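## Task

Carry the blue rack holding the tubes from the counter to the desk, and carry the empty yellow rack from the desk to the counter, passing through the door that closes by itself. At the end both racks must stand upright, each tube must be seated all the way down in a hole of the blue rack, and the door must be closed. Neither rack nor any tube may touch the floor. One or both robots may be used. Finish with the grippers released and the robots moved away, and no robot may fall or be left leaning.

## Robot and tools

ROBOTS. Two identical Hello Robot Stretch 4 units, r1 and r2. Each has an omni-wheel base, a lift that slides up a mast, an arm that telescopes forward, a wrist with yaw, pitch and roll, a two-finger gripper and four cameras on its body. Height is about 1.6 m; the base edge lies within 0.23 m of the base origin. The door swings shut on its own, so one robot may need to hold it while the other passes. Loose objects can occasionally get nudged.

FRAMES. Each robot uses its own base frame: origin on the floor below the base centre, x ahead, y to the left, z up. hand_pose is a point between the open fingertips in that frame; with all wrist joints at 0 its axes line up with the base frame, and the printed value may be a little wrong. The odometry frame is where the base frame was when the scene began. Because each robot reports only in its own frames, judge their relative positions from images, lidar_m and wrist_depth_mm.

execute_actions. Argument "actions" is a list holding one action or none (none just reports state and images). An action is an object keyed "r1" and/or "r2"; all motions in it start at once. Per robot:
- "base": exactly one offset from where the base last measured itself: translate_m (metres, forward +, -2 to 2), strafe_m (metres, left +, -2 to 2) or rotate_rad (radians, counter-clockwise +, -3.2 to 3.2).
- "joints": absolute targets by name: lift_m 0 to 1.2; arm_m 0 to 0.55 (extension); wrist_yaw_rad -1.134 to 4.276 (0 ahead, + left, 3.14 tucked back, above 3.4 may hit the arm); wrist_pitch_rad -1.117 to 4.259 (0 level, 1.57 pointing down); wrist_roll_rad -1.117 to 4.259 (0 fingers level, + clockwise seen from behind); gripper_m -0.038 to 0.141 (fingertip gap in metres, negative squeezes them together). Done tolerances: ±0.004 for lift, arm, gripper; ±0.02 yaw and roll; ±0.05 pitch. Targets past a range are clipped and reported.
- "pace": "slow", "default", "fast", "max" (base up to 0.1/0.3/0.4/0.6 m/s and 1/2/3/4 rad/s; slower when the lift starts above 0.2, down to 0.3 m/s and 1 rad/s at 1.2).
- "contact_limits": {"arm_m": value} from 0 (gentlest) to 0.75 (firmest); 0.5 if omitted.
- "end_of_arm": "enable_torque", sent alone, revives wrist or gripper motors that shut off.
Any action lasts at most 15 s. Unknown keys or out-of-range non-joint values reject the whole call. A robot or part you omit may keep pushing toward its old target. Argument "cameras": list of names (r1_head_camera, r1_head_left_camera, r1_head_right_camera, r1_wrist_camera, same for r2, or "all"); omitted/null means all, [] none.

wait: "seconds" 0 to 10; nothing new is commanded; returns state and images. zoom_image: "camera" plus "region" [x0, y0, x1, y1] in pixels of that camera's latest full image, top-left origin, at most 504 by 504. finished_scene: "scene" integer 1 or 2; ends that scene for good and reports success. If a call reports a stop, later calls in the same reply for that scene are skipped.

RESULTS. base_status and joint_status: "done" (for the base, wheels turned the full amount even if slipping), "off_target" (resting short, may still push), "contact_stop_at_<key>" (blocked; that part goes slack, a lift may sag, wheels may roll), "limit_stop_at_<name>" (e.g. own_body when a joint nears the robot itself, tilt when leaning over 6 degrees: lift, arm, wheels go slack until it straightens), "time_out", "torque_fault" (wrist/gripper motor went limp; send enable_torque). After these stops the old target is dropped. on_its_own lists uncommanded things; "held at" there is the held target, not the position. lidar_m: 12 distances in metres from base origin, 30-degree sectors starting straight ahead and going counter-clockwise (4th left, 7th behind, 10th right); "-" means nothing seen or closer than 0.25 m; it sees from about 0.15 m up, misses clear objects and thin legs, and sees the other robot. wrist_depth_mm: 7x7 grid of median depths, 100 to 2000 mm, read from top left. base_odometry counts wheel turns; heading in -3.142 to 3.142, left +. If turned_by_wheels and turned_by_imu differ by over ~0.1 rad, something was hit or slipped. base_tilt in degrees (forward, right positive), each with a fixed bias up to ~1.5. motor_effort: percent of max, positive toward higher values, peak in brackets; offsets of a few percent. The gripper reading and "done" do not prove a grasp; a firm squeeze at gripper_m ≥ 0 shows in gripper effort. A heavier load shifts wrist_pitch effort.

CAMERAS. Calibration gives K, distortion D and T_world_to_cam, mapping the carrying robot's base frame into the camera frame (metres). Head camera 420x560, head left/right fisheye 420x672, wrist 616x392. Expect small errors, larger for the wrist camera with the arm extended.

PRACTICE. Start by unfolding: lift_m 0.4 with wrist_yaw_rad 0 together. To grip, command a gap smaller than the object; closing more pulls it toward the wrist, opening pushes it away. If fingertips jam on a surface, raise the lift. Avoid tilting the gripper up while rolled (own-body stops).

AVOID. Never drive a robot into the other: once bases touch, any further travel is a hard press that ends the run. Two robots can differ by ~3 cm per metre of travel, so a shared load can strain and topple them. Do not turn or drive with over 1 kg held and arm_m above 0.2, especially at fast paces; steady pushing with a high gripper or a high contact limit can also tip a robot. A level gripper holding over about 2 kg, or pressing into something, faults the wrist. Never let racks or tubes drop to the floor; keep racks upright; leave the door shut, grippers open and robots clear before finishing. Shorter robot motion time is better.

Each tool is called as a command line: name --argument value for each argument, lists and objects as JSON in quotes; but a table of rows of numbers goes row by row, as --pt "numbers of a row", without its own name.

## Session

execute_actions --actions '[]'

Scene clock: 0.00 s.
r1.base_odometry: x=+0.000 y=+0.000 heading=+0.000 (m, m, rad; r1's odometry frame)
r1.turned_by_wheels: +0.000 (rad since the last result)
r1.turned_by_imu: +0.000 (rad since the last result)
r1.base_tilt: forward=+0.1 right=+0.0 (deg)
r1.lidar_m: 1.16 1.17 1.36 1.20 1.19 1.46 0.94 0.96 0.90 0.80 0.80 1.01
r1.base_status: not commanded
r1.joint_positions: lift_m=+0.201 arm_m=-0.001 wrist_yaw_rad=+3.109 wrist_pitch_rad=-0.015 wrist_roll_rad=-0.014 gripper_m=+0.057
r1.joint_status: not commanded
r1.motor_effort: lift_m=+20 arm_m=+0 wrist_yaw_rad=-1 wrist_pitch_rad=-7 wrist_roll_rad=+0 gripper_m=-2 wheel_0=+0 wheel_1=+1 wheel_2=+0 (%)
r1.hand_pose: x=-0.1155 y=+0.0968 z=+0.3832 quat_wxyz=(+0.016, +0.007, -0.007, +1.000) (m; r1's base frame)
r1.wrist_depth_mm: - 137 - - - 1756 1336 / - 125 - - - 1756 1336 / - 127 187 - - 1756 1336 / 135 138 - - - 1808 1336 / 1060 - - - - 1756 1308 / 1025 1336 194 1397 197 1397 1182 / 891 904 976 - 917 904 946
r2.base_odometry: x=+0.000 y=+0.000 heading=+0.000 (m, m, rad; r2's odometry frame)
r2.turned_by_wheels: +0.000 (rad since the last result)
r2.turned_by_imu: +0.000 (rad since the last result)
r2.base_tilt: forward=+0.1 right=-0.6 (deg)
r2.lidar_m: 1.89 1.94 1.66 1.51 1.09 0.71 0.66 0.71 0.92 1.55 1.58 1.94
r2.base_status: not commanded
r2.joint_positions: lift_m=+0.129 arm_m=+0.000 wrist_yaw_rad=+3.172 wrist_pitch_rad=+0.002 wrist_roll_rad=+0.020 gripper_m=+0.057
r2.joint_status: not commanded
r2.motor_effort: lift_m=+21 arm_m=-1 wrist_yaw_rad=+2 wrist_pitch_rad=-6 wrist_roll_rad=-1 gripper_m=-1 wheel_0=+0 wheel_1=+0 wheel_2=+0 (%)
r2.hand_pose: x=-0.1197 y=+0.0785 z=+0.3062 quat_wxyz=(-0.015, -0.001, +0.010, +1.000) (m; r2's base frame)
r2.wrist_depth_mm: - - 138 809 820 820 820 / - - 138 820 820 831 854 / - 112 139 820 820 842 831 / 143 140 193 831 809 842 842 / 213 809 809 820 831 831 831 / 213 809 198 809 212 831 831 / 213 300 750 - 768 715 788
pictures: r1_head_camera, r1_head_left_camera, r1_head_right_camera, r1_wrist_camera, r2_head_camera, r2_head_left_camera, r2_head_right_camera, r2_wrist_camera
Images, in order (width x height): r1_head_camera 420x560, r1_head_left_camera 420x672, r1_head_right_camera 420x672, r1_wrist_camera 616x392, r2_head_camera 420x560, r2_head_left_camera 420x672, r2_head_right_camera 420x672, r2_wrist_camera 616x392.

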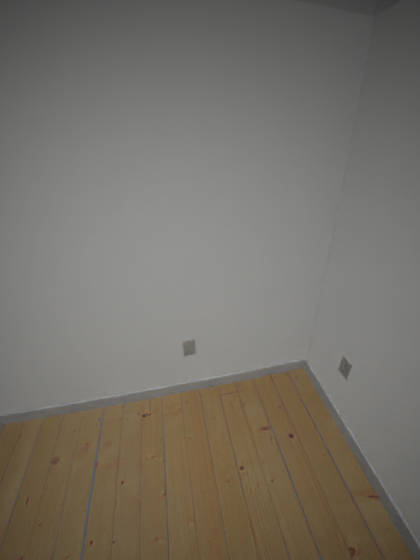

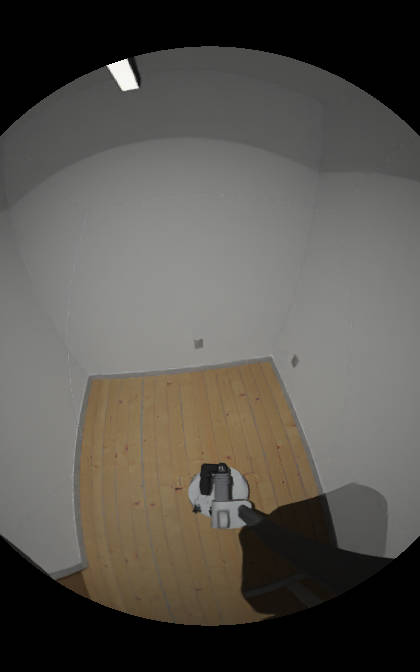

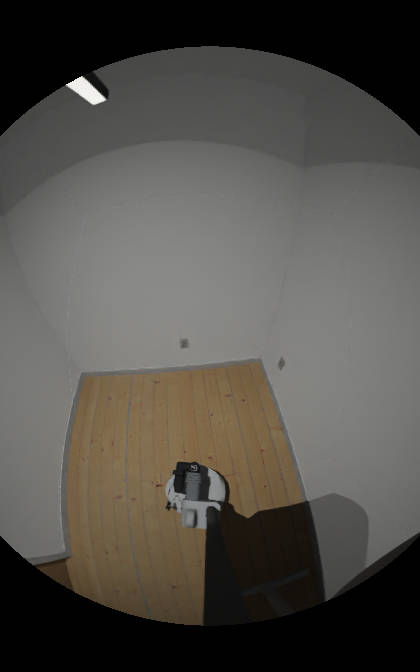

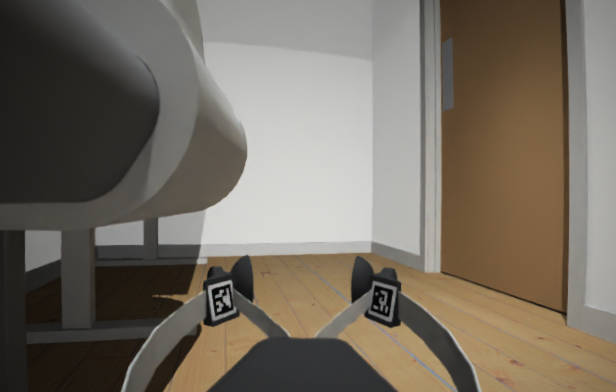

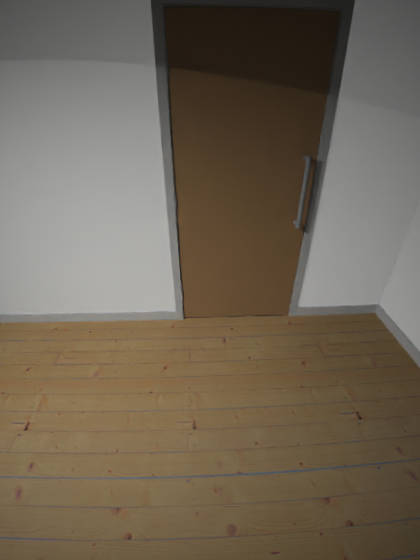

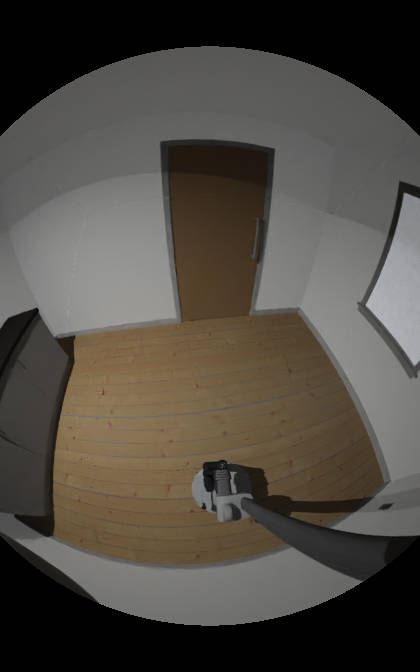

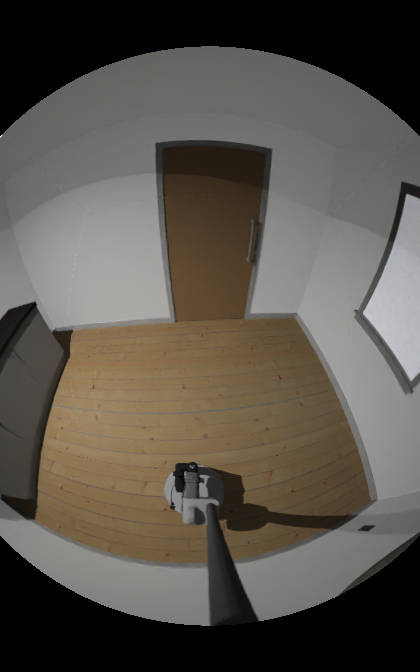

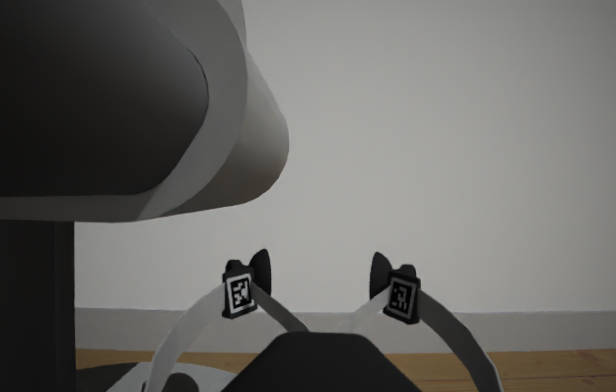

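execute_actions --actions '[{"r1":{"base":{"rotate_rad":-2.6},"joints":{"lift_m":0.9,"wrist_yaw_rad":0}},"r2":{"base":{"rotate_rad":1.6},"joints":{"lift_m":1.0,"wrist_yaw_rad":0}}}]'

Scene clock: 6.10 s.
r1.base_odometry: x=+0.000 y=+0.000 heading=-2.600 (m, m, rad; r1's odometry frame)
r1.turned_by_wheels: -2.600 (rad since the last result)
r1.turned_by_imu: -2.651 (rad since the last result)
r1.base_tilt: forward=+0.1 right=+0.0 (deg)
r1.lidar_m: 0.95 0.88 0.80 0.81 1.00 1.16 1.19 1.34 1.21 1.22 1.60 0.93
r1.base_status: done
r1.joint_positions: lift_m=+0.900 arm_m=-0.001 wrist_yaw_rad=+0.000 wrist_pitch_rad=-0.015 wrist_roll_rad=-0.014 gripper_m=+0.057
r1.joint_status: all done
r1.motor_effort: lift_m=+22(28) arm_m=+0(0) wrist_yaw_rad=-1(9) wrist_pitch_rad=-7(6) wrist_roll_rad=-1(0) gripper_m=-2(2) wheel_0=+0(7) wheel_1=+0(9) wheel_2=+0(9) (%)
r1.hand_pose: x=+0.4584 y=-0.0874 z=+1.0824 quat_wxyz=(+1.000, -0.007, -0.008, +0.000) (m; r1's base frame)
r1.wrist_depth_mm: 768 991 1430 - - - 1983 / 788 1008 1430 - - - 1983 / 788 1008 1430 - - - 1983 / 788 1008 1430 - - - 1983 / 788 1025 1336 - - - 1921 / 788 976 194 1336 196 - 1921 / 788 891 917 - 878 - 1983
r2.base_odometry: x=+0.000 y=+0.000 heading=+1.600 (m, m, rad; r2's odometry frame)
r2.turned_by_wheels: +1.600 (rad since the last result)
r2.turned_by_imu: +1.573 (rad since the last result)
r2.base_tilt: forward=+0.1 right=-0.6 (deg)
r2.lidar_m: 1.52 1.04 0.72 0.66 0.69 0.93 1.56 1.61 2.01 1.91 1.94 1.65
r2.base_status: done
r2.joint_positions: lift_m=+1.000 arm_m=+0.000 wrist_yaw_rad=+0.000 wrist_pitch_rad=+0.002 wrist_roll_rad=+0.020 gripper_m=+0.057
r2.joint_status: all done
r2.motor_effort: lift_m=+24(25) arm_m=-1(1) wrist_yaw_rad=+2(5) wrist_pitch_rad=-7(7) wrist_roll_rad=-1(2) gripper_m=-1(2) wheel_0=-1(6) wheel_1=-1(6) wheel_2=+0(4) (%)
r2.hand_pose: x=+0.4598 y=-0.0874 z=+1.1774 quat_wxyz=(+1.000, +0.010, +0.001, +0.000) (m; r2's base frame)
r2.wrist_depth_mm: 1138 1756 1921 1983 1983 1983 1983 / 1160 1756 1921 1921 1983 1921 - / 1160 1808 1921 1921 1983 1983 - / 1182 1808 1983 1983 1983 1983 - / 1182 1708 1863 1863 1921 1983 - / 1182 1464 196 1336 212 1366 1397 / 1205 1537 1336 - 1397 1397 1430
pictures: r1_head_camera, r1_head_left_camera, r1_head_right_camera, r1_wrist_camera, r2_head_camera, r2_head_left_camera, r2_head_right_camera, r2_wrist_camera
camera_calibration (this result's frames):
r1_wrist_camera: T_world_to_cam=[[-0.00971634, -0.999216, 0.038384, -0.135135], [0.025383, -0.0386199, -0.998932, 1.12212], [0.999631, -0.00873166, 0.0257383, -0.261353], [0, 0, 0, 1]] pos_world=[0.23146, -0.0939748, 1.13284]
r2_wrist_camera: T_world_to_cam=[[0.0387617, -0.999231, -0.00586786, -0.0873793], [-0.0174537, 0.00519435, -0.999834, 1.23766], [0.999096, 0.0388577, -0.0172389, -0.206609], [0, 0, 0, 1]] pos_world=[0.231411, -0.0857126, 1.23338]
Images, in order (width x height): r1_head_camera 420x560, r1_head_left_camera 420x672, r1_head_right_camera 420x672, r1_wrist_camera 616x392, r2_head_camera 420x560, r2_head_left_camera 420x672, r2_head_right_camera 420x672, r2_wrist_camera 616x392.

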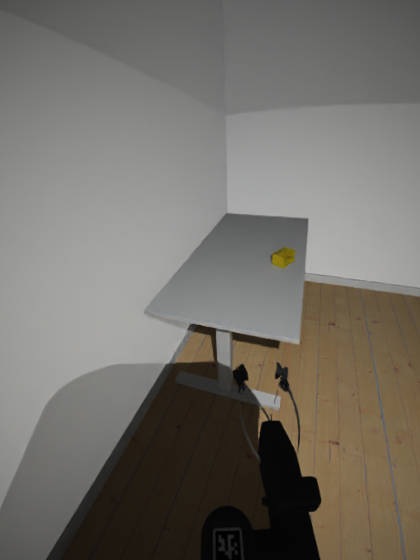

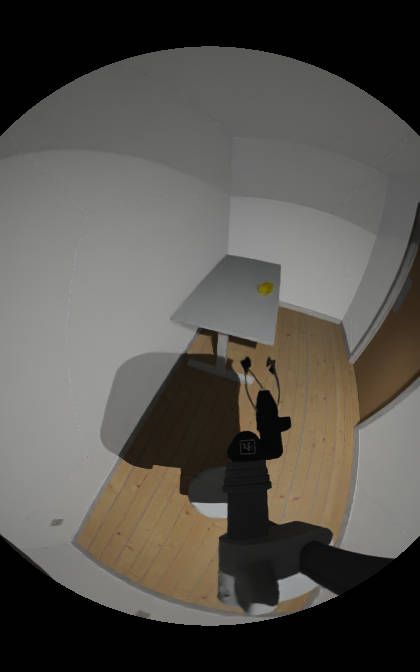

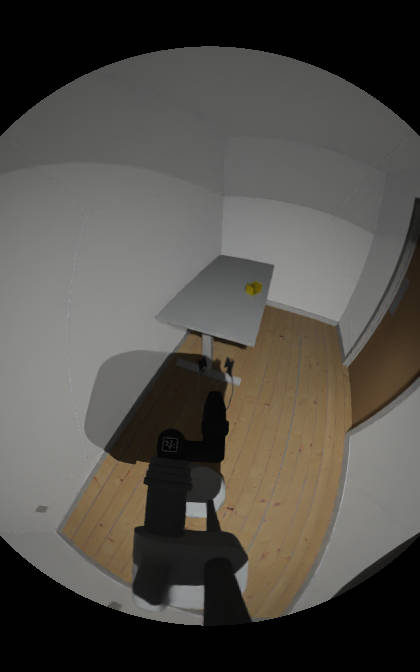

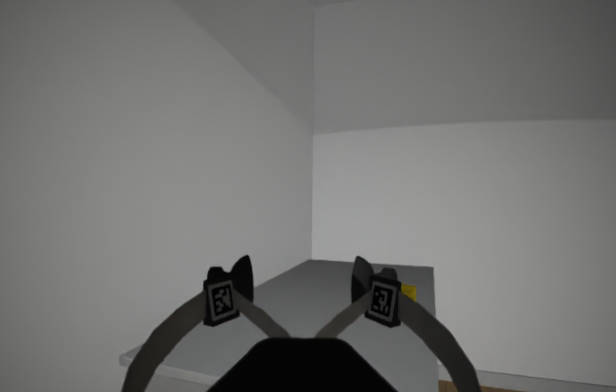

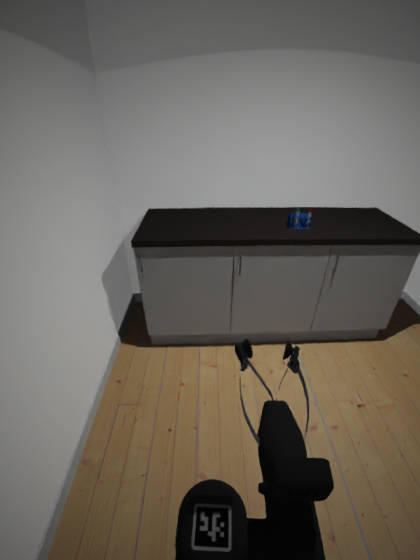

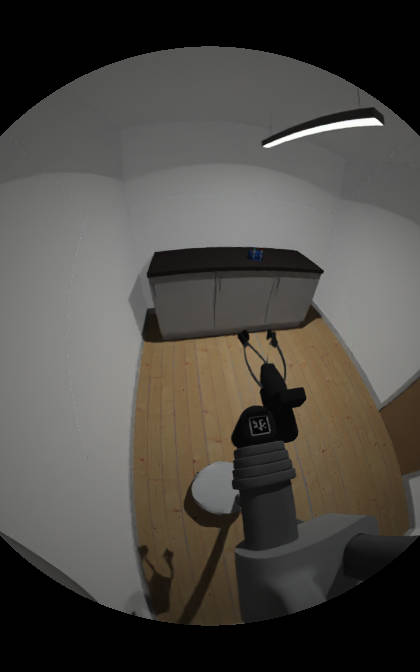

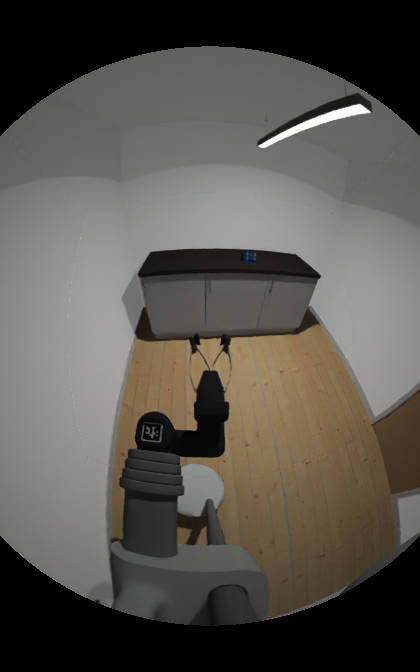

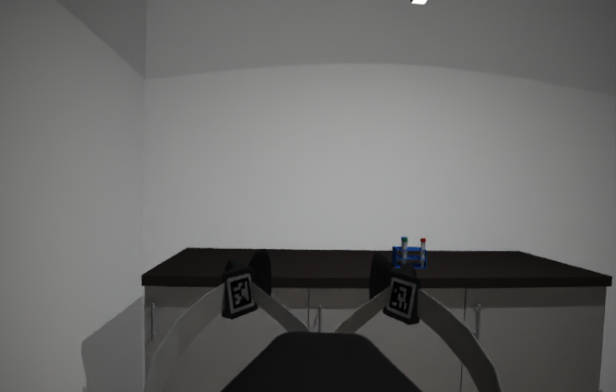

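zoom_image --camera "r2_wrist_camera" --region '[370, 220, 450, 290]'

zoom_image --camera "r1_head_camera" --region '[240, 220, 330, 290]'

zoom_image --camera "r2_head_camera" --region '[270, 195, 330, 245]'

Region (370, 220, 450, 290) of r2_wrist_camera's 616x392 image, scaled by 6.300; it fills the top 441 rows of this view, and the rest is white.

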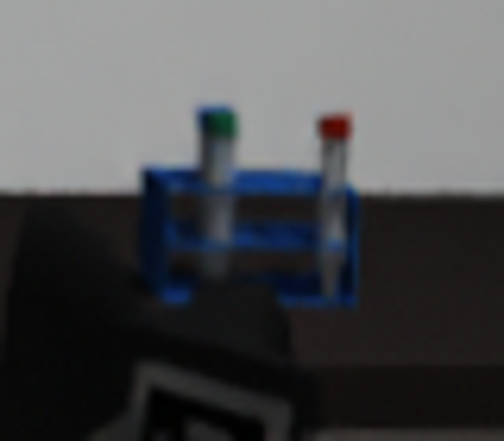

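Region (240, 220, 330, 290) of r1_head_camera's 420x560 image, scaled by 5.600, with more detail than that image has.

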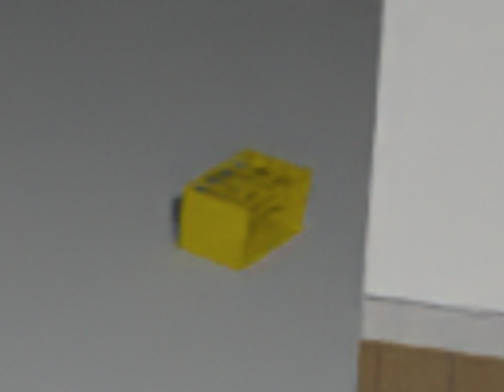

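Region (270, 195, 330, 245) of r2_head_camera's 420x560 image, scaled by 8.400, with more detail than that image has.

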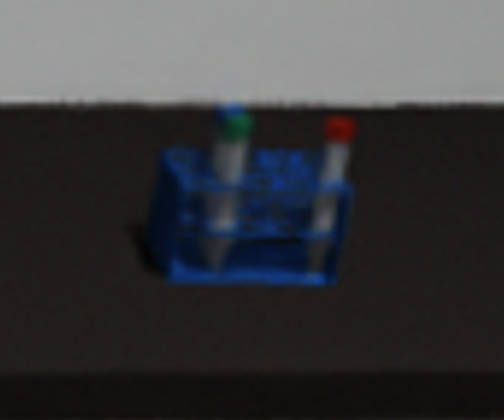

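execute_actions --actions '[{"r1":{"base":{"rotate_rad":1.216},"joints":{"lift_m":1.0,"wrist_pitch_rad":1.0,"gripper_m":0.14},"pace":"fast"},"r2":{"base":{"strafe_m":-0.43},"joints":{"lift_m":1.1,"wrist_pitch_rad":0.7,"gripper_m":0.14},"pace":"fast"}}]' --cameras '[]'

execute_actions --actions '[{"r1":{"base":{"translate_m":-0.45},"pace":"fast"},"r2":{"base":{"translate_m":0.5},"pace":"fast"}}]' --cameras '["r1_head_right_camera"]'

execute_actions --actions '[{"r1":{"base":{"strafe_m":-1.46},"pace":"fast"},"r2":{"base":{"translate_m":0.65},"pace":"fast"}}]' --cameras '["r1_head_camera","r1_wrist_camera","r2_head_camera","r2_wrist_camera"]'

Scene clock: 37.77 s.
r1.base_odometry: x=+0.000 y=+0.000 heading=-1.384 (m, m, rad; r1's odometry frame)
r1.turned_by_wheels: +1.216 (rad since the last result)
r1.turned_by_imu: +1.241 (rad since the last result)
r1.base_tilt: forward=+0.1 right=-0.1 (deg)
r1.lidar_m: 0.79 0.84 1.15 1.17 1.21 1.25 1.19 1.26 1.86 0.93 0.97 0.84
r1.base_status: done
r1.joint_positions: lift_m=+1.000 arm_m=-0.001 wrist_yaw_rad=+0.000 wrist_pitch_rad=+1.001 wrist_roll_rad=-0.014 gripper_m=+0.140
r1.joint_status: all done
r1.motor_effort: lift_m=+21(24) arm_m=+0(0) wrist_yaw_rad=+0(1) wrist_pitch_rad=-3(3) wrist_roll_rad=-1(1) gripper_m=+0(7) wheel_0=-1(7) wheel_1=-1(9) wheel_2=-1(10) (%)
r1.hand_pose: x=+0.3255 y=-0.0874 z=+0.9352 quat_wxyz=(+0.877, -0.006, +0.480, +0.003) (m; r1's base frame)
r1.wrist_depth_mm: 615 615 609 615 609 615 603 / 715 715 715 715 707 715 699 / 866 866 866 854 854 842 842 / 1118 1078 1078 1060 1078 1078 1060 / 1205 1229 1229 1229 1229 1255 1182 / 1098 1078 1098 1160 1098 1118 1160 / 1042 1025 1060 - 1060 1060 1042
r2.base_odometry: x=+0.430 y=+0.012 heading=+1.600 (m, m, rad; r2's odometry frame)
r2.turned_by_wheels: +0.000 (rad since the last result)
r2.turned_by_imu: +0.002 (rad since the last result)
r2.base_tilt: forward=+0.2 right=-0.6 (deg)
r2.lidar_m: 1.53 1.58 1.19 1.08 1.11 1.48 1.54 1.54 1.56 1.47 1.53 1.65
r2.base_status: done
r2.joint_positions: lift_m=+1.100 arm_m=+0.000 wrist_yaw_rad=+0.000 wrist_pitch_rad=+0.702 wrist_roll_rad=+0.020 gripper_m=+0.140
r2.joint_status: all done
r2.motor_effort: lift_m=+23(27) arm_m=-1(1) wrist_yaw_rad=+3(1) wrist_pitch_rad=-4(5) wrist_roll_rad=-1(2) gripper_m=+2(2) wheel_0=+0(7) wheel_1=+1(9) wheel_2=-1(5) (%)
r2.hand_pose: x=+0.3917 y=-0.0874 z=+1.0918 quat_wxyz=(+0.939, +0.009, +0.344, -0.003) (m; r2's base frame)
r2.wrist_depth_mm: 1281 1281 1336 1308 1281 1308 1808 / 1464 1397 1397 1430 1464 1499 1863 / 1618 1537 1576 1618 1618 1708 1863 / 1756 1808 1756 1863 1863 1863 1808 / 1618 1708 1661 1661 1661 1661 1618 / 1430 1430 1366 1430 1366 212 1464 / 1255 1281 1255 - 1281 1281 1255
pictures: none
No camera images: the call's "cameras" was empty. Leave "cameras" out to get every camera's image.

Scene clock: 40.77 s.
r1.base_odometry: x=-0.083 y=+0.442 heading=-1.384 (m, m, rad; r1's odometry frame)
r1.turned_by_wheels: +0.000 (rad since the last result)
r1.turned_by_imu: +0.000 (rad since the last result)
r1.base_tilt: forward=+0.1 right=+0.0 (deg)
r1.lidar_m: 1.25 1.31 1.22 1.17 1.08 0.78 0.75 0.78 1.09 1.80 1.02 1.29
r1.base_status: done
r1.joint_positions: lift_m=+1.000 arm_m=-0.001 wrist_yaw_rad=+0.000 wrist_pitch_rad=+1.001 wrist_roll_rad=-0.014 gripper_m=+0.140
r1.joint_status: not commanded
r1.motor_effort: lift_m=+22(21) arm_m=+0(0) wrist_yaw_rad=+0(1) wrist_pitch_rad=-3(3) wrist_roll_rad=+0(0) gripper_m=+1(1) wheel_0=-1(5) wheel_1=-2(8) wheel_2=+2(13) (%)
r1.hand_pose: x=+0.3255 y=-0.0874 z=+0.9352 quat_wxyz=(+0.877, -0.006, +0.480, +0.003) (m; r1's base frame)
r1.wrist_depth_mm: 1098 1118 1078 1098 1078 1118 1078 / 1281 1281 1308 1281 1281 1281 1255 / 1430 1430 1430 1430 1430 1430 1464 / 1308 1336 1336 1336 1366 1336 1366 / 1205 1229 1229 1229 1229 1255 1229 / 1118 1098 1098 1138 1098 1118 1138 / 1025 1025 1042 - 1042 1060 1078
r2.base_odometry: x=+0.415 y=+0.512 heading=+1.600 (m, m, rad; r2's odometry frame)
r2.turned_by_wheels: +0.000 (rad since the last result)
r2.turned_by_imu: +0.001 (rad since the last result)
r2.base_tilt: forward=+0.1 right=-0.6 (deg)
r2.lidar_m: 1.03 1.05 1.21 1.12 1.13 1.53 2.05 2.10 1.55 1.44 1.49 1.12
r2.base_status: done
r2.joint_positions: lift_m=+1.100 arm_m=+0.000 wrist_yaw_rad=+0.000 wrist_pitch_rad=+0.702 wrist_roll_rad=+0.020 gripper_m=+0.140
r2.joint_status: not commanded
r2.motor_effort: lift_m=+23(23) arm_m=-1(1) wrist_yaw_rad=+2(2) wrist_pitch_rad=-5(5) wrist_roll_rad=-1(1) gripper_m=-1(1) wheel_0=+0(4) wheel_1=+1(4) wheel_2=+2(10) (%)
r2.hand_pose: x=+0.3917 y=-0.0874 z=+1.0918 quat_wxyz=(+0.939, +0.009, +0.344, -0.003) (m; r2's base frame)
r2.wrist_depth_mm: 1182 1205 1205 1098 1205 1182 1366 / 891 904 931 904 917 946 946 / 960 960 991 1008 1025 1042 1078 / 1098 1118 1118 1160 1182 1160 1808 / 1255 1281 1255 1366 1366 1366 1661 / 1430 1397 1397 1464 1366 211 1430 / 1281 1281 1281 - 1281 1255 1281
pictures: r1_head_right_camera
Images, in order (width x height): r1_head_right_camera 420x672.

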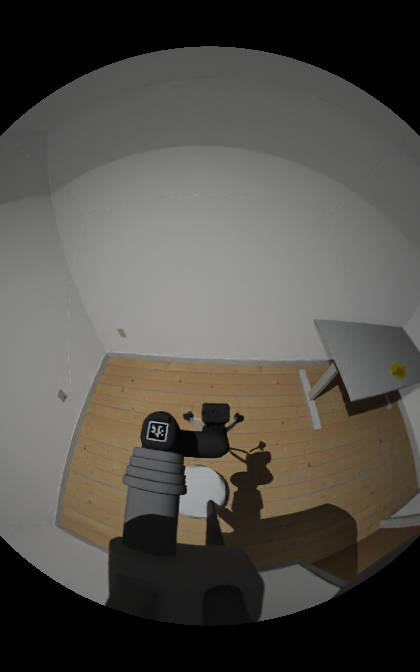

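Scene clock: 46.13 s.
r1.base_odometry: x=-1.518 y=+0.172 heading=-1.384 (m, m, rad; r1's odometry frame)
r1.turned_by_wheels: +0.000 (rad since the last result)
r1.turned_by_imu: +0.000 (rad since the last result)
r1.base_tilt: forward=+0.1 right=+0.1 (deg)
r1.lidar_m: 0.43 0.47 0.62 2.64 1.09 0.88 0.84 0.83 1.10 1.11 0.64 0.46
r1.base_status: done
r1.joint_positions: lift_m=+1.000 arm_m=-0.001 wrist_yaw_rad=+0.000 wrist_pitch_rad=+1.001 wrist_roll_rad=-0.014 gripper_m=+0.140
r1.joint_status: not commanded
r1.motor_effort: lift_m=+21(21) arm_m=+0(0) wrist_yaw_rad=-1(0) wrist_pitch_rad=-3(3) wrist_roll_rad=-1(0) gripper_m=-1(0) wheel_0=+1(11) wheel_1=+2(11) wheel_2=+0(4) (%)
r1.hand_pose: x=+0.3255 y=-0.0874 z=+0.9352 quat_wxyz=(+0.877, -0.006, +0.480, +0.003) (m; r1's base frame)
r1.wrist_depth_mm: 699 707 699 715 715 715 723 / 621 621 627 627 634 640 640 / 549 554 559 535 549 564 569 / 500 500 504 508 508 508 517 / 477 477 477 488 484 480 1182 / 1098 1078 1098 1138 1118 1098 1138 / 1042 1042 1042 - 1025 1060 1078
r2.base_odometry: x=+0.396 y=+1.162 heading=+1.600 (m, m, rad; r2's odometry frame)
r2.turned_by_wheels: +0.000 (rad since the last result)
r2.turned_by_imu: +0.001 (rad since the last result)
r2.base_tilt: forward=+0.1 right=-0.6 (deg)
r2.lidar_m: 0.40 0.43 0.56 1.16 1.20 1.60 2.71 2.16 1.49 1.40 0.66 0.43
r2.base_status: done
r2.joint_positions: lift_m=+1.100 arm_m=+0.000 wrist_yaw_rad=+0.000 wrist_pitch_rad=+0.702 wrist_roll_rad=+0.020 gripper_m=+0.140
r2.joint_status: not commanded
r2.motor_effort: lift_m=+23(23) arm_m=-1(1) wrist_yaw_rad=+2(2) wrist_pitch_rad=-5(4) wrist_roll_rad=-1(1) gripper_m=+1(1) wheel_0=+0(4) wheel_1=+1(5) wheel_2=+2(8) (%)
r2.hand_pose: x=+0.3917 y=-0.0874 z=+1.0918 quat_wxyz=(+0.939, +0.009, +0.344, -0.003) (m; r2's base frame)
r2.wrist_depth_mm: 759 778 768 778 778 788 788 / 809 809 820 820 820 831 831 / 683 683 676 683 683 676 683 / 564 564 559 484 564 559 564 / 480 477 480 477 477 480 477 / 413 404 397 415 394 211 413 / 387 384 402 - 410 469 496
pictures: r1_head_camera, r1_wrist_camera, r2_head_camera, r2_wrist_camera
camera_calibration (this result's frames):
r1_wrist_camera: T_world_to_cam=[[0.0274211, -0.999214, 0.0286333, -0.133799], [-0.835909, -0.0386288, -0.547507, 0.836617], [0.548182, -0.00892159, -0.836311, 0.828378], [0, 0, 0, 1]] pos_world=[0.248903, -0.0939863, 1.15467]
r2_wrist_camera: T_world_to_cam=[[0.0257227, -0.999239, -0.0293177, -0.0545886], [-0.657178, 0.00519688, -0.753718, 1.13276], [0.753297, 0.0386546, -0.656544, 0.654278], [0, 0, 0, 1]] pos_world=[0.252961, -0.0857247, 1.28174]
Images, in order (width x height): r1_head_camera 420x560, r1_wrist_camera 616x392, r2_head_camera 420x560, r2_wrist_camera 616x392.

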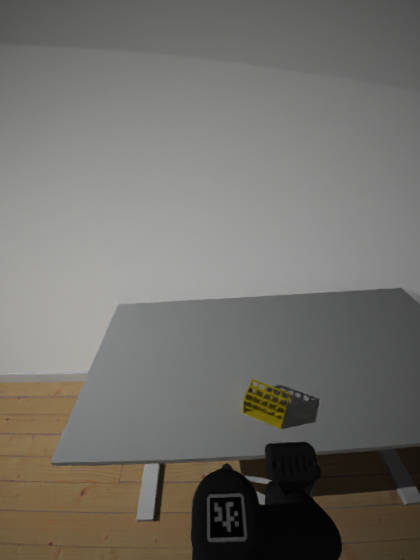

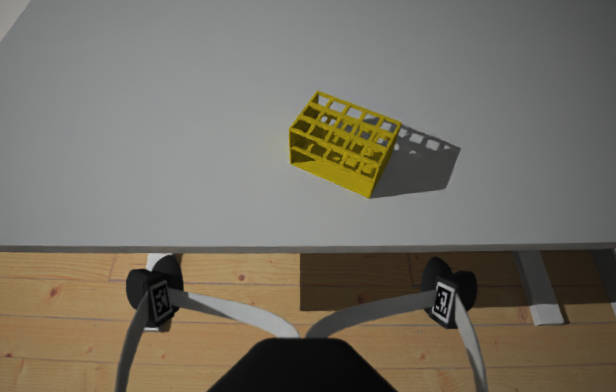

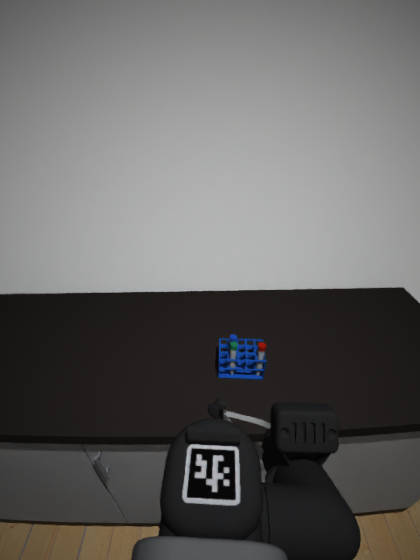

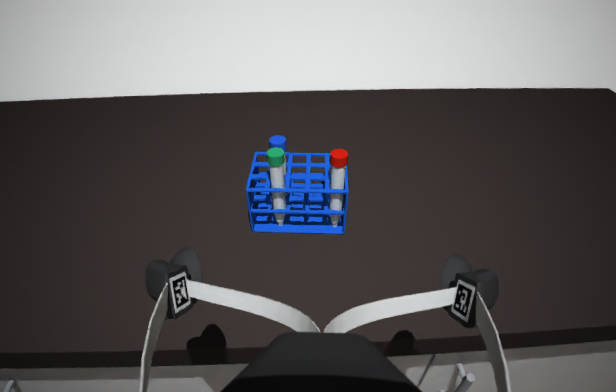

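execute_actions --actions '[{"r1":{"base":{"rotate_rad":-0.444},"joints":{"lift_m":0.72,"wrist_pitch_rad":0.3,"gripper_m":0.141,"wrist_roll_rad":0}},"r2":{"base":{"strafe_m":0.03},"joints":{"lift_m":0.868,"wrist_pitch_rad":0.3,"gripper_m":0.141,"arm_m":0.06,"wrist_roll_rad":0}}}]' --cameras '["r2_wrist_camera"]'

execute_actions --actions '[{"r1":{"base":{"strafe_m":0.207},"joints":{"lift_m":0.685,"arm_m":0.03}},"r2":{"joints":{"arm_m":0.10}}}]' --cameras '["r1_head_camera","r1_wrist_camera","r2_head_camera","r2_wrist_camera"]'

Scene clock: 68.00 s.
r1.base_odometry: x=-1.518 y=+0.172 heading=-1.827 (m, m, rad; r1's odometry frame)
r1.turned_by_wheels: -0.443 (rad since the last result)
r1.turned_by_imu: -0.452 (rad since the last result)
r1.base_tilt: forward=+0.0 right=+0.0 (deg)
r1.lidar_m: 0.44 0.43 0.47 1.94 2.27 1.00 0.86 0.85 0.83 1.15 1.11 0.59
r1.base_status: done
r1.joint_positions: lift_m=+0.720 arm_m=-0.001 wrist_yaw_rad=+0.000 wrist_pitch_rad=+0.302 wrist_roll_rad=+0.000 gripper_m=+0.141
r1.joint_status: all done
r1.motor_effort: lift_m=+18(19) arm_m=+0(0) wrist_yaw_rad=+1(1) wrist_pitch_rad=-7(9) wrist_roll_rad=+1(1) gripper_m=+0(3) wheel_0=+4(6) wheel_1=+3(7) wheel_2=+2(11) (%)
r1.hand_pose: x=+0.4453 y=-0.0874 z=+0.8125 quat_wxyz=(+0.989, +0.000, +0.151, +0.000) (m; r1's base frame)
r1.wrist_depth_mm: 820 878 991 1098 1205 1025 831 / 831 917 1025 1118 1255 1042 842 / 878 946 1042 1118 1229 1025 878 / 654 654 668 661 661 668 661 / 362 382 449 455 455 480 878 / 336 307 310 347 379 1060 931 / 273 283 312 - 1182 1118 946
r2.base_odometry: x=+0.366 y=+1.161 heading=+1.601 (m, m, rad; r2's odometry frame)
r2.turned_by_wheels: +0.000 (rad since the last result)
r2.turned_by_imu: +0.001 (rad since the last result)
r2.base_tilt: forward=+0.1 right=-0.6 (deg)
r2.lidar_m: 0.40 0.41 0.54 1.14 1.18 1.54 2.71 2.24 1.53 1.42 0.66 0.43
r2.base_status: done
r2.joint_positions: lift_m=+0.868 arm_m=+0.059 wrist_yaw_rad=+0.000 wrist_pitch_rad=+0.302 wrist_roll_rad=+0.000 gripper_m=+0.141
r2.joint_status: all done
r2.motor_effort: lift_m=+18(21) arm_m=+5(6) wrist_yaw_rad=+2(3) wrist_pitch_rad=-7(13) wrist_roll_rad=-2(3) gripper_m=-3(2) wheel_0=+1(7) wheel_1=+1(8) wheel_2=+1(2) (%)
r2.hand_pose: x=+0.5054 y=-0.0874 z=+0.9605 quat_wxyz=(+0.989, +0.000, +0.151, +0.000) (m; r2's base frame)
r2.wrist_depth_mm: 683 691 691 691 699 707 707 / 699 715 723 723 732 741 732 / 741 741 750 759 768 768 778 / 500 508 517 353 462 564 569 / 343 353 353 338 351 377 382 / 264 257 250 278 256 211 286 / 218 219 222 - 225 226 236
pictures: r2_wrist_camera
camera_calibration (this result's frames):
r2_wrist_camera: T_world_to_cam=[[0.0410428, -0.999156, 0.00162621, -0.0987841], [-0.312555, -0.0143848, -0.949791, 1.12098], [0.949013, 0.0384738, -0.312882, 0.0534005], [0, 0, 0, 1]] pos_world=[0.303743, -0.0846302, 1.08156]
Images, in order (width x height): r2_wrist_camera 616x392.

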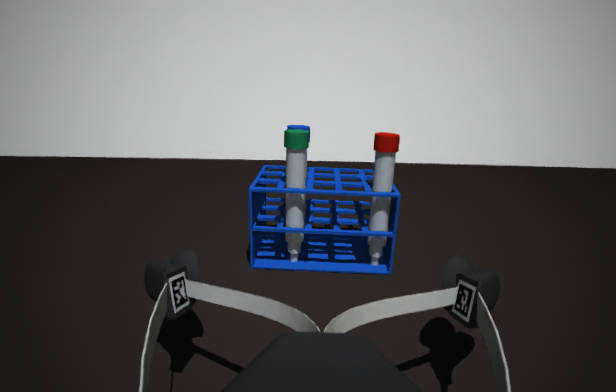

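Scene clock: 69.97 s.
r1.base_odometry: x=-1.318 y=+0.119 heading=-1.827 (m, m, rad; r1's odometry frame)
r1.turned_by_wheels: +0.000 (rad since the last result)
r1.turned_by_imu: +0.000 (rad since the last result)
r1.base_tilt: forward=+0.1 right=+0.1 (deg)
r1.lidar_m: 0.35 0.33 0.37 1.83 2.45 1.14 0.95 0.91 0.98 1.35 1.13 0.46
r1.base_status: done
r1.joint_positions: lift_m=+0.685 arm_m=+0.029 wrist_yaw_rad=+0.000 wrist_pitch_rad=+0.302 wrist_roll_rad=+0.000 gripper_m=+0.141
r1.joint_status: all done
r1.motor_effort: lift_m=+17(21) arm_m=+6(6) wrist_yaw_rad=-1(1) wrist_pitch_rad=-6(7) wrist_roll_rad=+1(1) gripper_m=+2(0) wheel_0=+0(8) wheel_1=+0(10) wheel_2=+0(1) (%)
r1.hand_pose: x=+0.4754 y=-0.0874 z=+0.7775 quat_wxyz=(+0.989, +0.000, +0.151, +0.000) (m; r1's base frame)
r1.wrist_depth_mm: 723 788 866 976 1078 1182 991 / 750 820 904 1008 1138 1205 1008 / 778 842 917 1008 1025 1042 991 / 549 554 554 462 554 549 549 / 370 375 351 349 355 373 373 / 279 257 258 283 259 271 1025 / 228 226 236 - 241 1025 1078
r2.base_odometry: x=+0.366 y=+1.161 heading=+1.601 (m, m, rad; r2's odometry frame)
r2.turned_by_wheels: +0.000 (rad since the last result)
r2.turned_by_imu: +0.001 (rad since the last result)
r2.base_tilt: forward=+0.1 right=-0.6 (deg)
r2.lidar_m: 0.40 0.43 0.55 1.12 1.19 1.56 2.73 2.23 1.54 1.43 0.66 0.45
r2.base_status: not commanded
r2.joint_positions: lift_m=+0.868 arm_m=+0.099 wrist_yaw_rad=+0.000 wrist_pitch_rad=+0.302 wrist_roll_rad=+0.000 gripper_m=+0.141
r2.joint_status: all done
r2.motor_effort: lift_m=+18(18) arm_m=+5(8) wrist_yaw_rad=+2(2) wrist_pitch_rad=-7(8) wrist_roll_rad=-2(2) gripper_m=+2(2) wheel_0=+1(1) wheel_1=+1(1) wheel_2=+1(1) (%)
r2.hand_pose: x=+0.5454 y=-0.0874 z=+0.9605 quat_wxyz=(+0.989, +0.000, +0.151, +0.000) (m; r2's base frame)
r2.wrist_depth_mm: 647 654 661 654 661 668 668 / 668 676 683 683 699 691 699 / 699 715 715 715 723 732 741 / 500 508 517 294 353 559 569 / 343 351 340 303 325 377 377 / 265 256 251 278 256 211 283 / 216 218 221 - 226 226 236
pictures: r1_head_camera, r1_wrist_camera, r2_head_camera, r2_wrist_camera
camera_calibration (this result's frames):
r1_wrist_camera: T_world_to_cam=[[-0.00143497, -0.999641, 0.0267394, -0.118244], [-0.287707, -0.0251961, -0.957387, 0.934884], [0.957717, -0.00906695, -0.287568, -0.00700126], [0, 0, 0, 1]] pos_world=[0.275509, -0.0947098, 0.896194]
r2_wrist_camera: T_world_to_cam=[[0.0410069, -0.999158, 0.00162903, -0.10042], [-0.312495, -0.0143738, -0.949811, 1.13349], [0.949034, 0.0384397, -0.312821, 0.0153579], [0, 0, 0, 1]] pos_world=[0.343751, -0.0846329, 1.08157]
Images, in order (width x height): r1_head_camera 420x560, r1_wrist_camera 616x392, r2_head_camera 420x560, r2_wrist_camera 616x392.

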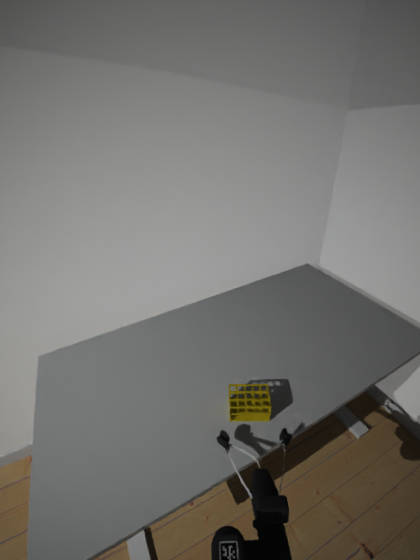

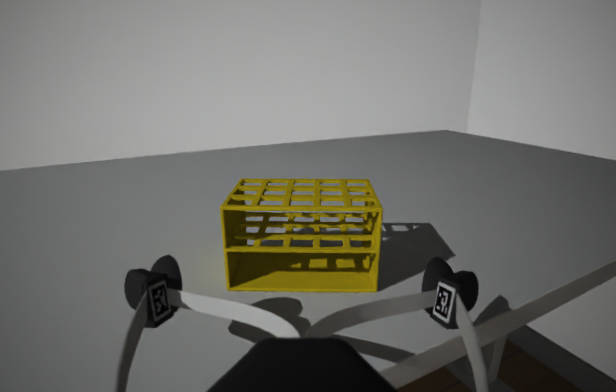

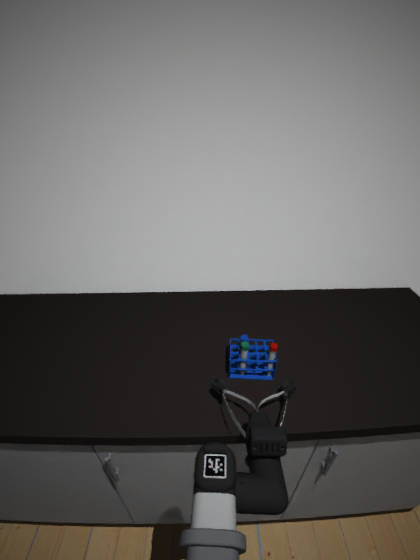

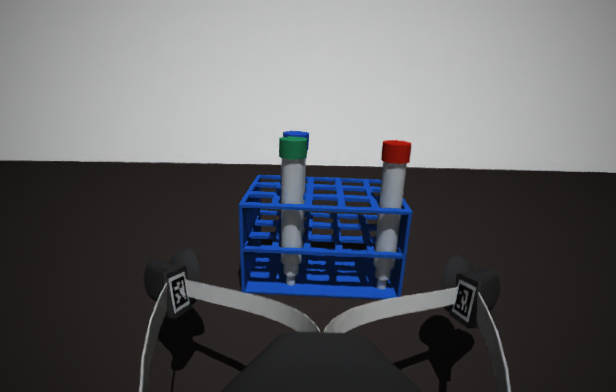

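execute_actions --actions '[{"r1":{"joints":{"arm_m":0.095},"pace":"slow"},"r2":{"joints":{"arm_m":0.155},"pace":"slow"}}]' --cameras '["r1_wrist_camera","r2_wrist_camera"]'

Scene clock: 74.00 s.
r1.base_odometry: x=-1.318 y=+0.119 heading=-1.827 (m, m, rad; r1's odometry frame)
r1.turned_by_wheels: +0.000 (rad since the last result)
r1.turned_by_imu: +0.000 (rad since the last result)
r1.base_tilt: forward=+0.1 right=+0.0 (deg)
r1.lidar_m: 0.36 0.33 0.37 1.79 2.44 1.13 0.96 0.93 0.99 1.33 1.17 0.48
r1.base_status: not commanded
r1.joint_positions: lift_m=+0.685 arm_m=+0.094 wrist_yaw_rad=+0.000 wrist_pitch_rad=+0.302 wrist_roll_rad=+0.000 gripper_m=+0.141
r1.joint_status: all done
r1.motor_effort: lift_m=+17(17) arm_m=+6(6) wrist_yaw_rad=-1(0) wrist_pitch_rad=-6(6) wrist_roll_rad=+1(1) gripper_m=+0(1) wheel_0=+0(0) wheel_1=+0(0) wheel_2=+0(0) (%)
r1.hand_pose: x=+0.5404 y=-0.0874 z=+0.7775 quat_wxyz=(+0.989, +0.000, +0.151, +0.000) (m; r1's base frame)
r1.wrist_depth_mm: 676 741 809 904 1008 1118 976 / 707 768 842 946 1060 1160 976 / 723 788 878 931 1042 1042 976 / 549 549 544 544 549 549 549 / 370 373 265 255 274 375 370 / 278 255 234 241 231 256 278 / 227 226 236 - 227 225 232
r2.base_odometry: x=+0.366 y=+1.161 heading=+1.601 (m, m, rad; r2's odometry frame)
r2.turned_by_wheels: +0.000 (rad since the last result)
r2.turned_by_imu: +0.001 (rad since the last result)
r2.base_tilt: forward=+0.1 right=-0.6 (deg)
r2.lidar_m: 0.41 0.40 0.55 1.13 1.19 1.55 2.72 2.23 1.54 1.42 0.65 0.46
r2.base_status: not commanded
r2.joint_positions: lift_m=+0.868 arm_m=+0.154 wrist_yaw_rad=+0.000 wrist_pitch_rad=+0.302 wrist_roll_rad=+0.000 gripper_m=+0.141
r2.joint_status: all done
r2.motor_effort: lift_m=+18(18) arm_m=+5(6) wrist_yaw_rad=+2(2) wrist_pitch_rad=-7(7) wrist_roll_rad=-2(2) gripper_m=+1(3) wheel_0=+1(1) wheel_1=+1(1) wheel_2=+1(1) (%)
r2.hand_pose: x=+0.6003 y=-0.0874 z=+0.9605 quat_wxyz=(+0.989, +0.000, +0.151, +0.000) (m; r2's base frame)
r2.wrist_depth_mm: 597 597 609 615 609 615 621 / 621 627 627 640 640 647 647 / 661 654 668 661 676 683 676 / 492 508 508 267 459 554 569 / 345 351 315 233 230 377 379 / 263 257 247 240 230 211 282 / 217 216 222 - 225 225 236
pictures: r1_wrist_camera, r2_wrist_camera
camera_calibration (this result's frames):
r1_wrist_camera: T_world_to_cam=[[-0.00143523, -0.999641, 0.0267393, -0.118151], [-0.287707, -0.0251959, -0.957387, 0.953573], [0.957717, -0.00906716, -0.287568, -0.0692156], [0, 0, 0, 1]] pos_world=[0.34047, -0.0947099, 0.896194]
r2_wrist_camera: T_world_to_cam=[[0.0409869, -0.999158, 0.00162903, -0.102667], [-0.312495, -0.0143676, -0.949811, 1.15066], [0.949035, 0.0384207, -0.312821, -0.036802], [0, 0, 0, 1]] pos_world=[0.39871, -0.0846343, 1.08157]
Images, in order (width x height): r1_wrist_camera 616x392, r2_wrist_camera 616x392.

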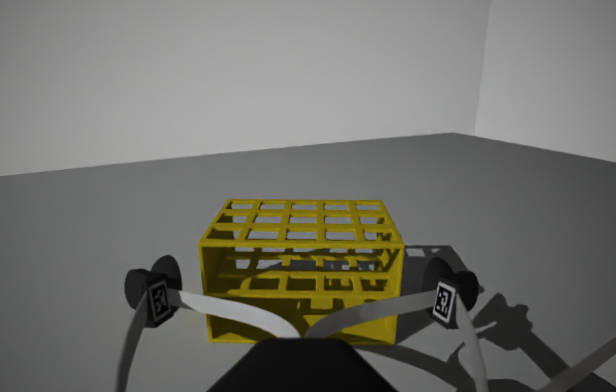

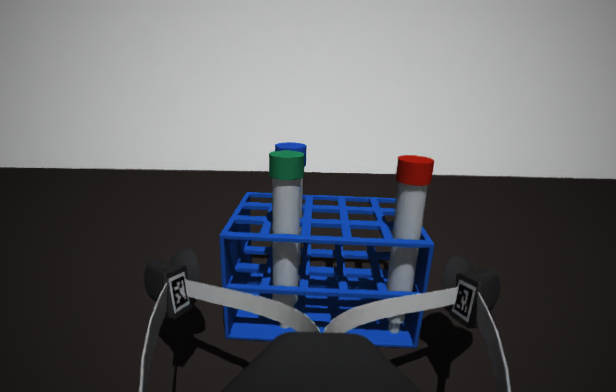

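execute_actions --actions '[{"r1":{"joints":{"arm_m":0.14},"pace":"slow"},"r2":{"joints":{"arm_m":0.193},"pace":"slow"}}]' --cameras '["r1_wrist_camera","r2_wrist_camera","r1_head_camera","r2_head_camera"]'

zoom_image --camera "r2_head_camera" --region '[190, 320, 320, 430]'

zoom_image --camera "r1_head_camera" --region '[190, 360, 320, 470]'

Scene clock: 82.07 s.
r1.base_odometry: x=-1.318 y=+0.119 heading=-1.827 (m, m, rad; r1's odometry frame)
r1.turned_by_wheels: +0.000 (rad since the last result)
r1.turned_by_imu: +0.000 (rad since the last result)
r1.base_tilt: forward=+0.1 right=+0.0 (deg)
r1.lidar_m: 0.36 0.34 0.36 1.82 2.44 1.13 0.94 0.93 0.98 1.34 1.13 0.48
r1.base_status: not commanded
r1.joint_positions: lift_m=+0.685 arm_m=+0.139 wrist_yaw_rad=+0.000 wrist_pitch_rad=+0.302 wrist_roll_rad=+0.000 gripper_m=+0.141
r1.joint_status: all done
r1.motor_effort: lift_m=+17(17) arm_m=+6(4) wrist_yaw_rad=-1(0) wrist_pitch_rad=-6(6) wrist_roll_rad=+0(0) gripper_m=+1(1) wheel_0=+0(0) wheel_1=+0(0) wheel_2=+0(0) (%)
r1.hand_pose: x=+0.5853 y=-0.0874 z=+0.7775 quat_wxyz=(+0.989, +0.000, +0.151, +0.000) (m; r1's base frame)
r1.wrist_depth_mm: 654 707 778 866 960 1078 946 / 668 732 820 904 1025 1138 976 / 699 759 831 904 1008 1042 960 / 549 544 544 549 549 549 549 / 368 373 231 223 233 370 373 / 278 255 198 221 198 255 278 / 227 225 223 - 223 225 232
r2.base_odometry: x=+0.366 y=+1.161 heading=+1.601 (m, m, rad; r2's odometry frame)
r2.turned_by_wheels: +0.000 (rad since the last result)
r2.turned_by_imu: +0.001 (rad since the last result)
r2.base_tilt: forward=+0.1 right=-0.6 (deg)
r2.lidar_m: 0.40 0.43 0.54 1.13 1.16 1.56 2.70 2.21 1.52 1.43 0.67 0.45
r2.base_status: not commanded
r2.joint_positions: lift_m=+0.868 arm_m=+0.192 wrist_yaw_rad=+0.000 wrist_pitch_rad=+0.302 wrist_roll_rad=+0.000 gripper_m=+0.141
r2.joint_status: all done
r2.motor_effort: lift_m=+18(18) arm_m=+5(6) wrist_yaw_rad=+2(2) wrist_pitch_rad=-6(7) wrist_roll_rad=-2(2) gripper_m=-1(0) wheel_0=+1(1) wheel_1=+1(1) wheel_2=+1(1) (%)
r2.hand_pose: x=+0.6383 y=-0.0874 z=+0.9605 quat_wxyz=(+0.989, +0.000, +0.151, +0.000) (m; r2's base frame)
r2.wrist_depth_mm: 564 569 569 574 574 574 591 / 585 585 597 597 609 609 609 / 615 621 627 621 634 634 647 / 500 500 517 266 496 549 569 / 345 349 224 200 199 373 379 / 262 254 199 208 203 211 282 / 216 216 219 - 219 225 235
pictures: r1_head_camera, r1_wrist_camera, r2_head_camera, r2_wrist_camera
camera_calibration (this result's frames):
r1_wrist_camera: T_world_to_cam=[[-0.00143528, -0.999641, 0.0267376, -0.118085], [-0.287707, -0.0251943, -0.957387, 0.966518], [0.957717, -0.00906672, -0.287568, -0.112305], [0, 0, 0, 1]] pos_world=[0.385462, -0.0947099, 0.896194]
r2_wrist_camera: T_world_to_cam=[[0.0409545, -0.99916, 0.00162884, -0.104212], [-0.312496, -0.0143572, -0.949811, 1.16253], [0.949036, 0.03839, -0.312821, -0.0728583], [0, 0, 0, 1]] pos_world=[0.4367, -0.0846367, 1.08157]
Images, in order (width x height): r1_head_camera 420x560, r1_wrist_camera 616x392, r2_head_camera 420x560, r2_wrist_camera 616x392.

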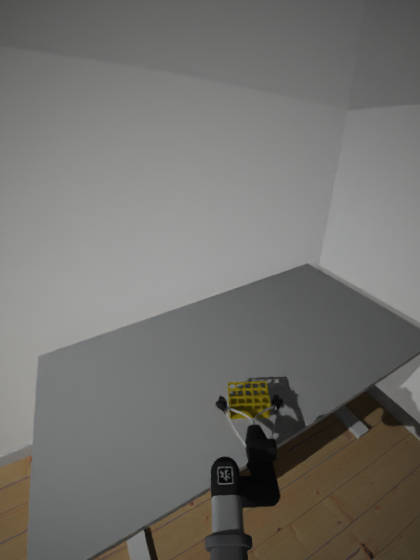

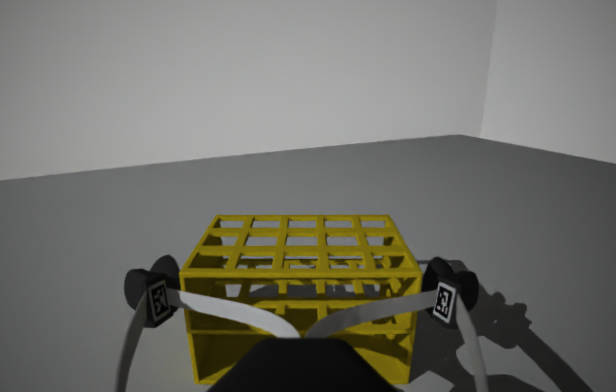

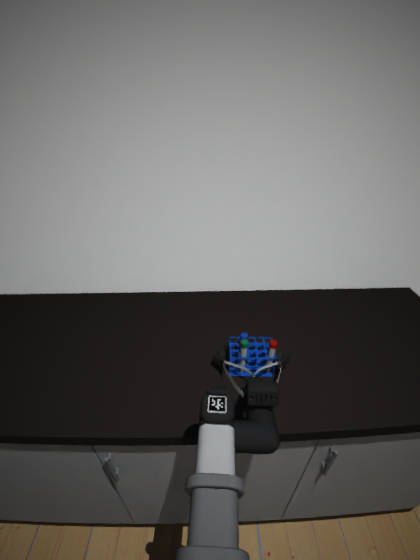

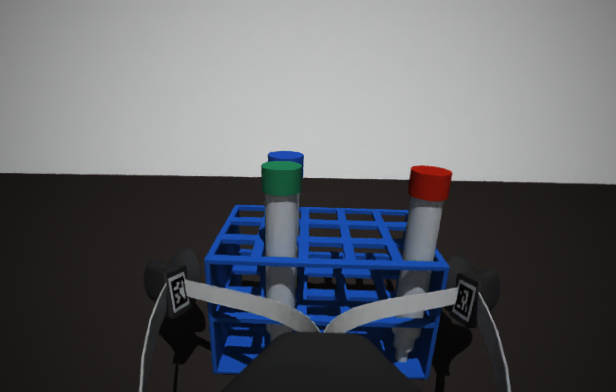

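Region (190, 320, 320, 430) of r2_head_camera's 420x560 image, scaled by 3.877, with more detail than that image has; it fills the top 426 rows of this view, and the rest is white.

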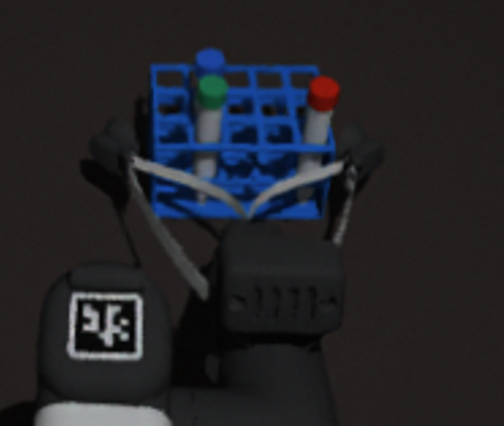

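Region (190, 360, 320, 470) of r1_head_camera's 420x560 image, scaled by 3.877, with more detail than that image has; it fills the top 426 rows of this view, and the rest is white.

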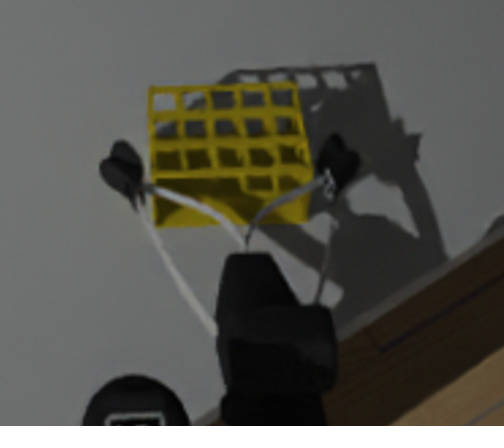

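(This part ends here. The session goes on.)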